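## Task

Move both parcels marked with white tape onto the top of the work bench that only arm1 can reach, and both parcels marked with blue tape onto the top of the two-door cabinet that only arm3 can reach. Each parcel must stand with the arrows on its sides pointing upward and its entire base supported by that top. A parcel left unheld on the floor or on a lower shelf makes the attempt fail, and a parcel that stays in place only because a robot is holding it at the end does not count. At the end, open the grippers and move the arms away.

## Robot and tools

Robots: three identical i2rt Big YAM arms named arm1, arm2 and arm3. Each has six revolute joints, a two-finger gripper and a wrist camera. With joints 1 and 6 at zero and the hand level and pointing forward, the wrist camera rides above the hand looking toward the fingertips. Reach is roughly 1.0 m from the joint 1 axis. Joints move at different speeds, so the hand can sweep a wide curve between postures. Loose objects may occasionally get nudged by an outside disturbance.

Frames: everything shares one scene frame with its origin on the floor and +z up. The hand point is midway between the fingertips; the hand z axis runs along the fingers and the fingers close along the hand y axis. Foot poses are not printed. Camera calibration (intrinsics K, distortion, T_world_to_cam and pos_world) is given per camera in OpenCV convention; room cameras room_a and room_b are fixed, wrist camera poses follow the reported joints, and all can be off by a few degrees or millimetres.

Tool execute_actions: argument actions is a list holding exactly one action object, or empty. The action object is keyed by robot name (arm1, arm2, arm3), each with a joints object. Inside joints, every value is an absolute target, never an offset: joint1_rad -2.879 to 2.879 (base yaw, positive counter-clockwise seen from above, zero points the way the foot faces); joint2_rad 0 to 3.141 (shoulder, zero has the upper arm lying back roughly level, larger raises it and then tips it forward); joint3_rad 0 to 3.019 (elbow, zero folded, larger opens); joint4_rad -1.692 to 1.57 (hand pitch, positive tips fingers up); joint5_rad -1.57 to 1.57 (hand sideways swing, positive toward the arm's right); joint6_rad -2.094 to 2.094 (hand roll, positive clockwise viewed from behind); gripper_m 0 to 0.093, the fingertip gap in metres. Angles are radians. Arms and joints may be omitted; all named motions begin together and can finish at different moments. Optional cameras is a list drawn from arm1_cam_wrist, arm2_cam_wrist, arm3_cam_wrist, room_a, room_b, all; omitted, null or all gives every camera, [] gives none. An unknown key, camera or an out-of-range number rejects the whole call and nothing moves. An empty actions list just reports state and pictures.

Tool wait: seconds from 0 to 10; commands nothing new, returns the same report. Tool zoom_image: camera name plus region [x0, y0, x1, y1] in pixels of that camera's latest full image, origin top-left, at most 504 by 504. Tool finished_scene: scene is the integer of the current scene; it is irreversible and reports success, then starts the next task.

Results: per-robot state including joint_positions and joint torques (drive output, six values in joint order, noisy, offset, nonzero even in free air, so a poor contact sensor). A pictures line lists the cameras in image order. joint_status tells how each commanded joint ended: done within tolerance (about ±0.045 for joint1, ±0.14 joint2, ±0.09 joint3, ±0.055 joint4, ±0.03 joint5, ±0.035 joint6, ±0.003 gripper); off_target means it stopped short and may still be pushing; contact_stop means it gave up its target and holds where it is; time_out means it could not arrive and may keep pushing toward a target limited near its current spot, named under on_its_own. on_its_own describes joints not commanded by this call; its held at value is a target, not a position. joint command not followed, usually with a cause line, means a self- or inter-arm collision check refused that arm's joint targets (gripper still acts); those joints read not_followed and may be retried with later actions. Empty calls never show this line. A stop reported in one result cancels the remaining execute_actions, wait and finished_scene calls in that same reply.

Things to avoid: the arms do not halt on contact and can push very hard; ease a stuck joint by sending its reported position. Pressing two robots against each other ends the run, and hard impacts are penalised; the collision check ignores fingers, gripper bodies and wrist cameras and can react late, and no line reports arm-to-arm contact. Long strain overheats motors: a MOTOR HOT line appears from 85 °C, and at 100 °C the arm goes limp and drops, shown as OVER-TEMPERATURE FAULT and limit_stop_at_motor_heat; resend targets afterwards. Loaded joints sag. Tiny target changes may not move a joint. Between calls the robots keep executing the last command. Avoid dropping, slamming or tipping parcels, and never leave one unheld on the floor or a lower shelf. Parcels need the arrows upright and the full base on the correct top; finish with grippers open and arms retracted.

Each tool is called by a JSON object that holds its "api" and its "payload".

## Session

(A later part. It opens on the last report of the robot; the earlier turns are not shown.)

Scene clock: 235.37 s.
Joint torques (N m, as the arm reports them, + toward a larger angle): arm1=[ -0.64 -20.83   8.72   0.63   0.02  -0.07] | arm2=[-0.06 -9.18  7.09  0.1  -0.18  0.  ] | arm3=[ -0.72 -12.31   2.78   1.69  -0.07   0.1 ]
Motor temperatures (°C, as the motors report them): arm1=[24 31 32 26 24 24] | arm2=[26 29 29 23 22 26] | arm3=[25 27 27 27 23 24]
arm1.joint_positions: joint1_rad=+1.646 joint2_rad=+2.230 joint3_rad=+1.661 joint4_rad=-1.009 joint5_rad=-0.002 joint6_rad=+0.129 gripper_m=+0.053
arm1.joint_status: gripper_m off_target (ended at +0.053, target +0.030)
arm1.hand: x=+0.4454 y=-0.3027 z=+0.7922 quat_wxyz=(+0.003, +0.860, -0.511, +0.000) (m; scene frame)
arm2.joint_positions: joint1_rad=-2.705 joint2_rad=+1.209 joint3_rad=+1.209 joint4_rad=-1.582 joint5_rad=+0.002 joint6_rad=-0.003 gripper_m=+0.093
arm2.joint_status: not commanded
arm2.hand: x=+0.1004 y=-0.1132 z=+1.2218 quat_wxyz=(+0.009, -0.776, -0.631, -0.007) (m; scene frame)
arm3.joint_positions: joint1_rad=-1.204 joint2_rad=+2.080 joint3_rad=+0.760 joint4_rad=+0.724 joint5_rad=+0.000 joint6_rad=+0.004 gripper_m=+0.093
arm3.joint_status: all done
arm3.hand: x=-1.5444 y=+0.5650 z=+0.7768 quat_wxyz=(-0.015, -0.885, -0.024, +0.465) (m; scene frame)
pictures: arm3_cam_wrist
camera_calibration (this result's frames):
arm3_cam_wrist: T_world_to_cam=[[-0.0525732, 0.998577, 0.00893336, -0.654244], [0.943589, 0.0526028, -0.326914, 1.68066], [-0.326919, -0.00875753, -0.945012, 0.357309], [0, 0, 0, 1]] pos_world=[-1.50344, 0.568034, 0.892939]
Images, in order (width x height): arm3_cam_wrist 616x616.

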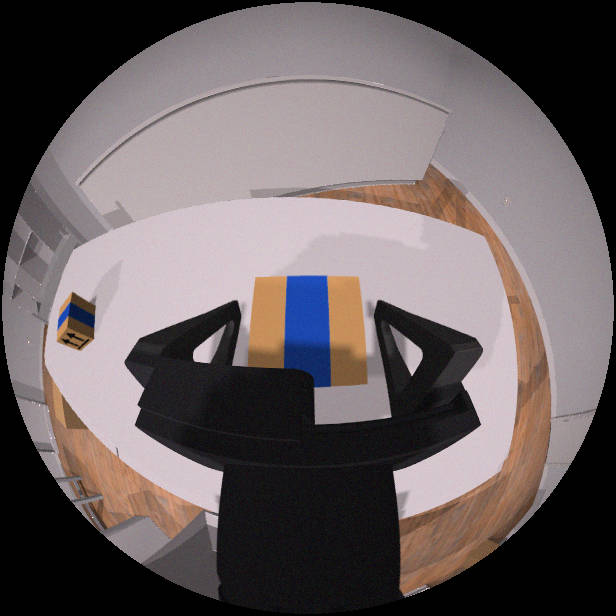

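{"api": "execute_actions", "payload": {"actions": [{"arm1":{"joints":{"joint2_rad":2.0}},"arm3":{"joints":{"gripper_m":0.03}}}], "cameras": []}}

{"api": "execute_actions", "payload": {"actions": [{"arm1":{"joints":{"joint1_rad":-1.6,"joint6_rad":0}},"arm3":{"joints":{"joint2_rad":1.7,"joint3_rad":1.0}}}], "cameras": []}}

{"api": "execute_actions", "payload": {"actions": [{"arm1":{"joints":{"joint2_rad":2.17}},"arm3":{"joints":{"joint2_rad":2.15,"joint3_rad":1.93,"joint4_rad":-1.64}}}], "cameras": []}}

{"api": "execute_actions", "payload": {"actions": [{"arm3":{"joints":{"joint2_rad":2.4}}}], "cameras": ["arm3_cam_wrist","arm1_cam_wrist"]}}

Scene clock: 241.20 s.
Joint torques (N m, as the arm reports them, + toward a larger angle): arm1=[ -0.55 -17.87  10.55   1.22  -0.01  -0.06] | arm2=[-0.46 -9.18  7.08  0.19 -0.17 -0.03] | arm3=[ -0.79 -12.67   2.81   1.68  -0.05   0.09]
Motor temperatures (°C, as the motors report them): arm1=[24 31 32 26 24 24] | arm2=[26 29 30 23 22 26] | arm3=[25 27 27 27 23 24]
arm1.joint_positions: joint1_rad=+1.646 joint2_rad=+1.991 joint3_rad=+1.656 joint4_rad=-1.009 joint5_rad=-0.002 joint6_rad=+0.129 gripper_m=+0.053
arm1.joint_status: all done
arm1.hand: x=+0.4304 y=-0.2811 z=+0.9388 quat_wxyz=(-0.043, +0.854, -0.508, -0.107) (m; scene frame)
arm2.joint_positions: joint1_rad=-2.705 joint2_rad=+1.209 joint3_rad=+1.209 joint4_rad=-1.582 joint5_rad=+0.002 joint6_rad=-0.003 gripper_m=+0.093
arm2.joint_status: not commanded
arm2.hand: x=+0.1004 y=-0.1132 z=+1.2218 quat_wxyz=(+0.009, -0.776, -0.631, -0.007) (m; scene frame)
arm3.joint_positions: joint1_rad=-1.204 joint2_rad=+2.080 joint3_rad=+0.760 joint4_rad=+0.724 joint5_rad=+0.000 joint6_rad=+0.004 gripper_m=+0.049
arm3.joint_status: gripper_m off_target (ended at +0.049, target +0.030)
arm3.hand: x=-1.5444 y=+0.5650 z=+0.7768 quat_wxyz=(-0.015, -0.885, -0.024, +0.465) (m; scene frame)
pictures: none
No camera images: the call's "cameras" was empty. Leave "cameras" out to get every camera's image.

Scene clock: 244.00 s.
Joint torques (N m, as the arm reports them, + toward a larger angle): arm1=[ -0.23 -19.1   10.48   0.8   -0.12  -0.31] | arm2=[-0.13 -9.17  7.08  0.12 -0.19  0.  ] | arm3=[ -0.72 -12.69   7.58   1.23  -0.06   0.1 ]
Motor temperatures (°C, as the motors report them): arm1=[24 31 32 26 24 24] | arm2=[26 29 30 23 22 26] | arm3=[25 27 27 27 23 24]
arm1.joint_positions: joint1_rad=-1.609 joint2_rad=+1.999 joint3_rad=+1.656 joint4_rad=-0.998 joint5_rad=+0.002 joint6_rad=+0.011 gripper_m=+0.053
arm1.joint_status: all done
arm1.hand: x=+1.1367 y=-1.3832 z=+0.9294 quat_wxyz=(-0.096, -0.505, -0.855, +0.059) (m; scene frame)
arm2.joint_positions: joint1_rad=-2.705 joint2_rad=+1.209 joint3_rad=+1.209 joint4_rad=-1.582 joint5_rad=+0.002 joint6_rad=-0.003 gripper_m=+0.093
arm2.joint_status: not commanded
arm2.hand: x=+0.1004 y=-0.1132 z=+1.2218 quat_wxyz=(+0.009, -0.776, -0.631, -0.007) (m; scene frame)
arm3.joint_positions: joint1_rad=-1.204 joint2_rad=+1.692 joint3_rad=+0.997 joint4_rad=+0.740 joint5_rad=+0.000 joint6_rad=+0.004 gripper_m=+0.049
arm3.joint_status: all done
arm3.hand: x=-1.6567 y=+0.5589 z=+1.1213 quat_wxyz=(-0.023, -0.693, -0.018, +0.720) (m; scene frame)
pictures: none
No camera images: the call's "cameras" was empty. Leave "cameras" out to get every camera's image.

Scene clock: 246.17 s.
Joint torques (N m, as the arm reports them, + toward a larger angle): arm1=[  0.57 -22.45   9.46   0.35  -0.13  -0.29] | arm2=[-0.32 -9.26  7.23  0.12 -0.18  0.  ] | arm3=[ -0.73 -17.75   9.91  -1.1   -0.06   0.1 ]
Motor temperatures (°C, as the motors report them): arm1=[24 31 32 26 24 24] | arm2=[26 29 30 23 22 26] | arm3=[25 27 28 27 23 24]
arm1.joint_positions: joint1_rad=-1.609 joint2_rad=+2.202 joint3_rad=+1.655 joint4_rad=-0.998 joint5_rad=+0.002 joint6_rad=+0.011 gripper_m=+0.053
arm1.joint_status: all done
arm1.hand: x=+1.1242 y=-1.3622 z=+0.8024 quat_wxyz=(-0.008, -0.509, -0.861, +0.008) (m; scene frame)
arm2.joint_positions: joint1_rad=-2.705 joint2_rad=+1.209 joint3_rad=+1.209 joint4_rad=-1.582 joint5_rad=+0.002 joint6_rad=-0.003 gripper_m=+0.093
arm2.joint_status: not commanded
arm2.hand: x=+0.1004 y=-0.1132 z=+1.2218 quat_wxyz=(+0.009, -0.776, -0.631, -0.007) (m; scene frame)
arm3.joint_positions: joint1_rad=-1.204 joint2_rad=+2.134 joint3_rad=+1.891 joint4_rad=-1.626 joint5_rad=+0.000 joint6_rad=+0.004 gripper_m=+0.049
arm3.joint_status: all done
arm3.hand: x=-1.5613 y=+0.5643 z=+0.9447 quat_wxyz=(+0.004, -0.988, -0.028, -0.152) (m; scene frame)
pictures: none
No camera images: the call's "cameras" was empty. Leave "cameras" out to get every camera's image.

Scene clock: 247.47 s.
Joint torques (N m, as the arm reports them, + toward a larger angle): arm1=[  0.15 -22.7    9.41   0.47  -0.11  -0.29] | arm2=[-0.53 -9.11  7.08  0.16 -0.18 -0.01] | arm3=[ -0.68 -20.92   7.81  -1.44  -0.06   0.1 ]
Motor temperatures (°C, as the motors report them): arm1=[24 31 32 26 24 24] | arm2=[26 28 30 23 22 26] | arm3=[25 27 28 27 23 24]
arm1.joint_positions: joint1_rad=-1.609 joint2_rad=+2.202 joint3_rad=+1.655 joint4_rad=-0.998 joint5_rad=+0.002 joint6_rad=+0.011 gripper_m=+0.053
arm1.joint_status: not commanded
arm1.hand: x=+1.1242 y=-1.3622 z=+0.8024 quat_wxyz=(-0.008, -0.509, -0.861, +0.008) (m; scene frame)
arm2.joint_positions: joint1_rad=-2.705 joint2_rad=+1.209 joint3_rad=+1.209 joint4_rad=-1.582 joint5_rad=+0.002 joint6_rad=-0.003 gripper_m=+0.093
arm2.joint_status: not commanded
arm2.hand: x=+0.1004 y=-0.1132 z=+1.2218 quat_wxyz=(+0.009, -0.776, -0.631, -0.007) (m; scene frame)
arm3.joint_positions: joint1_rad=-1.204 joint2_rad=+2.403 joint3_rad=+1.908 joint4_rad=-1.629 joint5_rad=+0.000 joint6_rad=+0.004 gripper_m=+0.049
arm3.joint_status: all done
arm3.hand: x=-1.5351 y=+0.5656 z=+0.8018 quat_wxyz=(+0.008, -0.961, -0.027, -0.276) (m; scene frame)
pictures: arm1_cam_wrist, arm3_cam_wrist
camera_calibration (this result's frames):
arm1_cam_wrist: T_world_to_cam=[[-0.876511, -0.481349, -0.00569551, 0.338354], [-0.397471, 0.716998, 0.572653, 0.969221], [-0.271562, 0.5042, -0.819778, 1.77411], [0, 0, 0, 1]] pos_world=[1.16359, -1.42657, 0.901274]
arm3_cam_wrist: T_world_to_cam=[[-0.0697003, 0.997553, 0.00538939, -0.677447], [0.367362, 0.0206444, 0.929849, -0.194112], [0.927463, 0.0667906, -0.367902, 1.8042], [0, 0, 0, 1]] pos_world=[-1.64924, 0.559293, 0.847915]
Images, in order (width x height): arm1_cam_wrist 616x616, arm3_cam_wrist 616x616.

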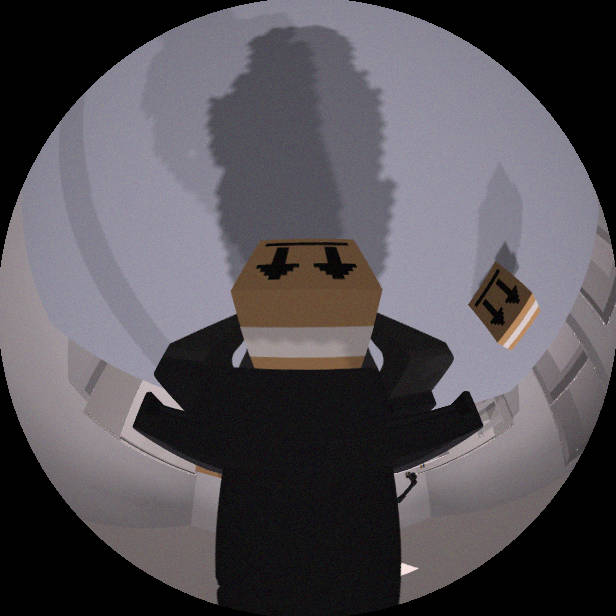

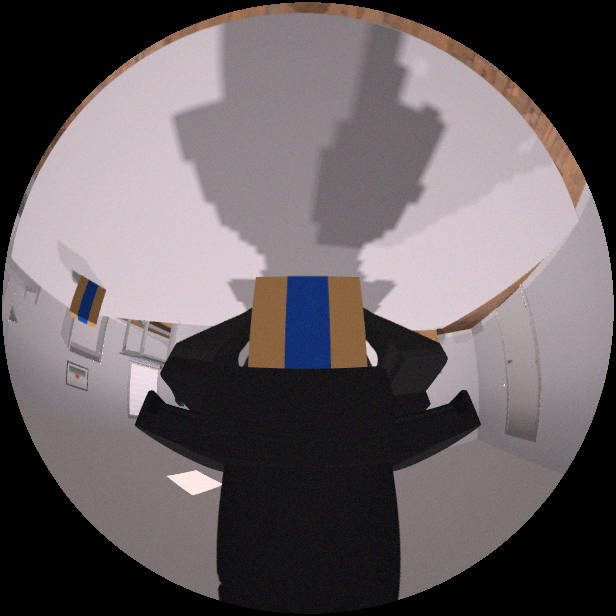

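{"api": "execute_actions", "payload": {"actions": [{"arm1":{"joints":{"joint2_rad":2.245}},"arm3":{"joints":{"joint2_rad":2.47}}}], "cameras": []}}

Scene clock: 250.67 s.
Joint torques (N m, as the arm reports them, + toward a larger angle): arm1=[ -0.07 -17.96   9.16   0.32  -0.1   -0.26] | arm2=[-0.18 -9.21  7.11  0.16 -0.18  0.01] | arm3=[ -0.8  -19.71   7.45  -1.47  -0.06   0.1 ]
Motor temperatures (°C, as the motors report them): arm1=[24 31 32 26 24 24] | arm2=[26 28 30 23 22 26] | arm3=[25 27 28 27 23 24]
arm1.joint_positions: joint1_rad=-1.609 joint2_rad=+2.220 joint3_rad=+1.656 joint4_rad=-0.999 joint5_rad=+0.001 joint6_rad=+0.011 gripper_m=+0.053
arm1.joint_status: all done
arm1.hand: x=+1.1228 y=-1.3597 z=+0.7917 quat_wxyz=(-0.001, -0.509, -0.861, +0.003) (m; scene frame)
arm2.joint_positions: joint1_rad=-2.705 joint2_rad=+1.209 joint3_rad=+1.209 joint4_rad=-1.582 joint5_rad=+0.002 joint6_rad=-0.003 gripper_m=+0.093
arm2.joint_status: not commanded
arm2.hand: x=+0.1004 y=-0.1132 z=+1.2218 quat_wxyz=(+0.009, -0.776, -0.631, -0.007) (m; scene frame)
arm3.joint_positions: joint1_rad=-1.204 joint2_rad=+2.453 joint3_rad=+1.908 joint4_rad=-1.629 joint5_rad=+0.000 joint6_rad=+0.004 gripper_m=+0.049
arm3.joint_status: all done
arm3.hand: x=-1.5250 y=+0.5661 z=+0.7755 quat_wxyz=(+0.009, -0.954, -0.027, -0.300) (m; scene frame)
pictures: none
No camera images: the call's "cameras" was empty. Leave "cameras" out to get every camera's image.

{"api": "execute_actions", "payload": {"actions": [{"arm1":{"joints":{"gripper_m":0.093}},"arm3":{"joints":{"gripper_m":0.093}}}], "cameras": ["arm3_cam_wrist","arm1_cam_wrist"]}}

{"api": "execute_actions", "payload": {"actions": [{"arm1":{"joints":{"joint2_rad":1.9}},"arm3":{"joints":{"joint2_rad":2.1}}}], "cameras": ["arm3_cam_wrist","arm1_cam_wrist","room_a"]}}

{"api": "zoom_image", "payload": {"camera": "room_a", "region": [490, 280, 590, 360]}}

Scene clock: 255.23 s.
Joint torques (N m, as the arm reports them, + toward a larger angle): arm1=[  0.5  -18.25   9.03   0.36  -0.11  -0.27] | arm2=[-0.4  -9.22  7.12  0.19 -0.2   0.01] | arm3=[ -0.86 -19.24   7.43  -1.47  -0.06   0.09]
Motor temperatures (°C, as the motors report them): arm1=[24 31 32 26 24 24] | arm2=[26 28 30 23 22 26] | arm3=[25 28 28 27 23 24]
arm1.joint_positions: joint1_rad=-1.609 joint2_rad=+2.229 joint3_rad=+1.656 joint4_rad=-0.999 joint5_rad=+0.001 joint6_rad=+0.011 gripper_m=+0.093
arm1.joint_status: all done
arm1.hand: x=+1.1220 y=-1.3581 z=+0.7862 quat_wxyz=(+0.003, -0.509, -0.861, +0.001) (m; scene frame)
arm2.joint_positions: joint1_rad=-2.705 joint2_rad=+1.209 joint3_rad=+1.209 joint4_rad=-1.582 joint5_rad=+0.002 joint6_rad=-0.003 gripper_m=+0.093
arm2.joint_status: not commanded
arm2.hand: x=+0.1004 y=-0.1132 z=+1.2218 quat_wxyz=(+0.009, -0.776, -0.631, -0.007) (m; scene frame)
arm3.joint_positions: joint1_rad=-1.204 joint2_rad=+2.453 joint3_rad=+1.908 joint4_rad=-1.629 joint5_rad=+0.000 joint6_rad=+0.004 gripper_m=+0.093
arm3.joint_status: all done
arm3.hand: x=-1.5250 y=+0.5661 z=+0.7755 quat_wxyz=(+0.009, -0.954, -0.027, -0.300) (m; scene frame)
pictures: arm1_cam_wrist, arm3_cam_wrist
camera_calibration (this result's frames):
arm1_cam_wrist: T_world_to_cam=[[-0.876446, -0.481466, -0.0057623, 0.338031], [-0.390314, 0.703405, 0.594034, 0.931428], [-0.281954, 0.522887, -0.804419, 1.78316], [0, 0, 0, 1]] pos_world=[1.16258, -1.42481, 0.883056]
arm3_cam_wrist: T_world_to_cam=[[-0.0700458, 0.997532, 0.0048594, -0.677256], [0.320535, 0.0178941, 0.947068, -0.256582], [0.944643, 0.0678957, -0.320997, 1.77431], [0, 0, 0, 1]] pos_world=[-1.64129, 0.559707, 0.815842]
Images, in order (width x height): arm1_cam_wrist 616x616, arm3_cam_wrist 616x616.

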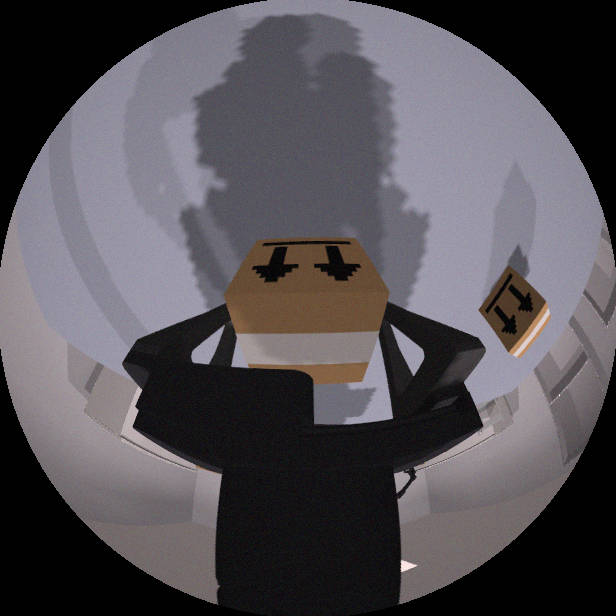

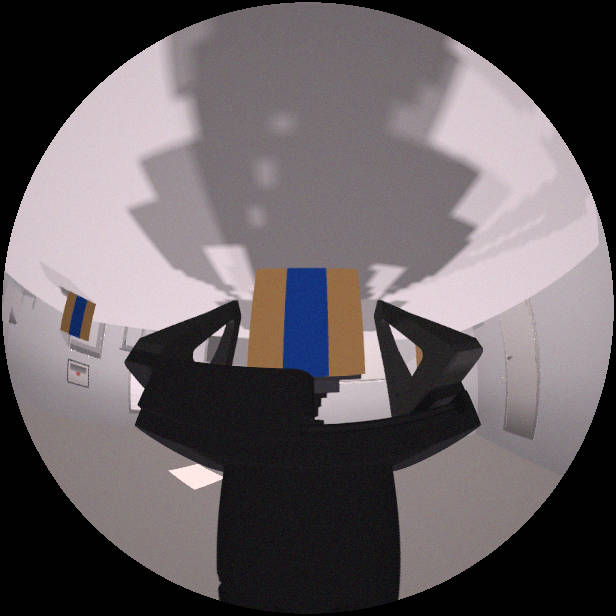

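Scene clock: 256.73 s.
Joint torques (N m, as the arm reports them, + toward a larger angle): arm1=[  0.38 -17.64  10.86   1.02  -0.09  -0.26] | arm2=[-0.34 -9.08  7.06  0.15 -0.19  0.  ] | arm3=[ -0.68 -18.12   8.14  -0.79  -0.06   0.09]
Motor temperatures (°C, as the motors report them): arm1=[24 31 32 26 24 24] | arm2=[26 28 30 23 22 26] | arm3=[25 28 28 27 23 24]
arm1.joint_positions: joint1_rad=-1.609 joint2_rad=+1.893 joint3_rad=+1.657 joint4_rad=-0.999 joint5_rad=+0.001 joint6_rad=+0.011 gripper_m=+0.093
arm1.joint_status: all done
arm1.hand: x=+1.1380 y=-1.3850 z=+0.9972 quat_wxyz=(-0.142, -0.501, -0.849, +0.085) (m; scene frame)
arm2.joint_positions: joint1_rad=-2.705 joint2_rad=+1.209 joint3_rad=+1.209 joint4_rad=-1.582 joint5_rad=+0.002 joint6_rad=-0.003 gripper_m=+0.093
arm2.joint_status: not commanded
arm2.hand: x=+0.1004 y=-0.1132 z=+1.2218 quat_wxyz=(+0.009, -0.776, -0.631, -0.007) (m; scene frame)
arm3.joint_positions: joint1_rad=-1.204 joint2_rad=+2.086 joint3_rad=+1.923 joint4_rad=-1.630 joint5_rad=+0.000 joint6_rad=+0.004 gripper_m=+0.093
arm3.joint_status: all done
arm3.hand: x=-1.5718 y=+0.5637 z=+0.9817 quat_wxyz=(+0.003, -0.993, -0.028, -0.114) (m; scene frame)
pictures: arm1_cam_wrist, arm3_cam_wrist, room_a
camera_calibration (this result's frames):
arm1_cam_wrist: T_world_to_cam=[[-0.874582, -0.484792, -0.00910767, 0.337023], [-0.465564, 0.834348, 0.295149, 1.39628], [-0.135487, 0.262372, -0.955408, 1.59454], [0, 0, 0, 1]] pos_world=[1.16085, -1.41996, 1.1144]
arm3_cam_wrist: T_world_to_cam=[[-0.0668092, 0.997731, 0.00838388, -0.677619], [0.648613, 0.0370438, 0.760216, 0.251485], [0.75818, 0.0562273, -0.649616, 1.92097], [0, 0, 0, 1]] pos_world=[-1.66483, 0.558754, 1.06239]
Images, in order (width x height): arm1_cam_wrist 616x616, arm3_cam_wrist 616x616, room_a 672x504.

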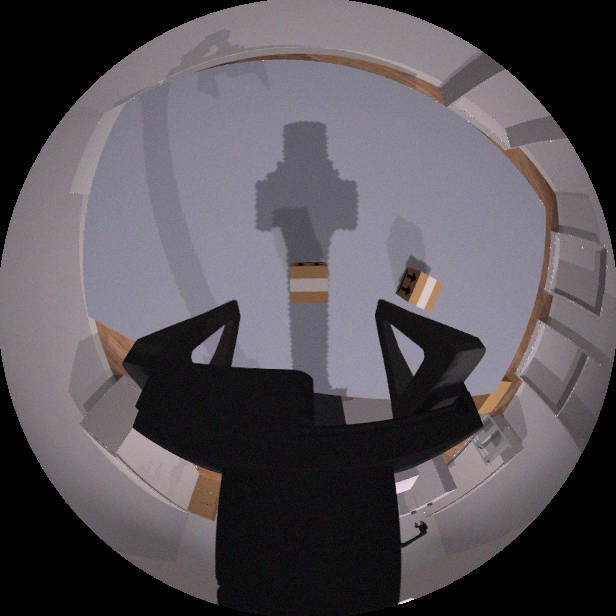

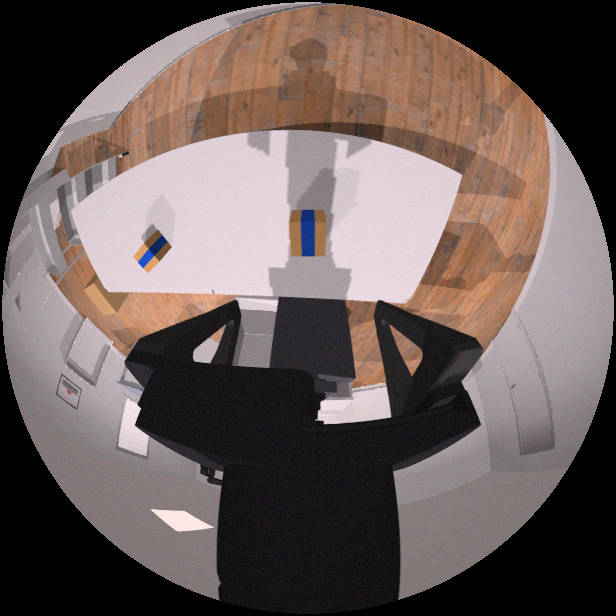

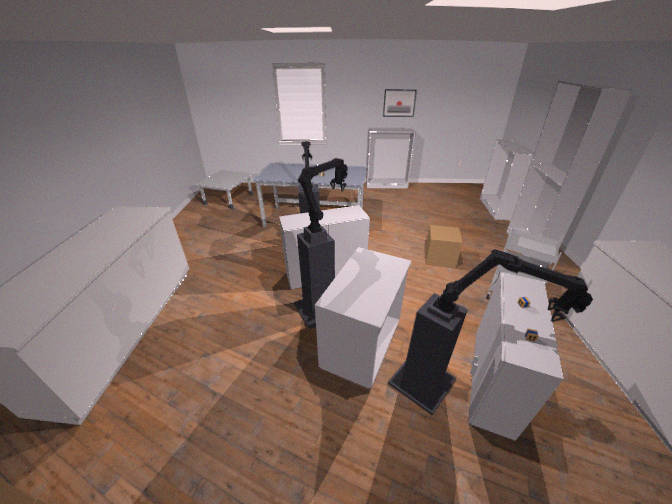

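Region (490, 280, 590, 360) of room_a's 672x504 image, scaled by 5.040, with more detail than that image has; it fills the top 403 rows of this view, and the rest is white.

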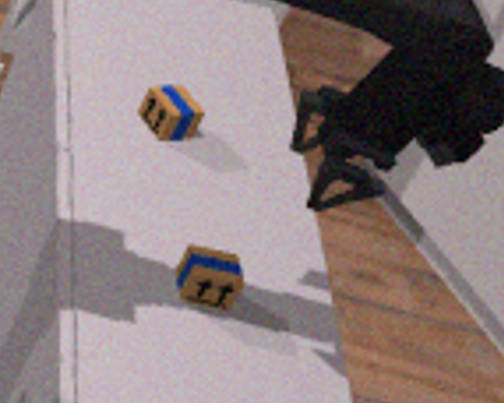

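{"api": "finished_scene", "payload": {"scene": 1}}

The scene is finished: the task was done.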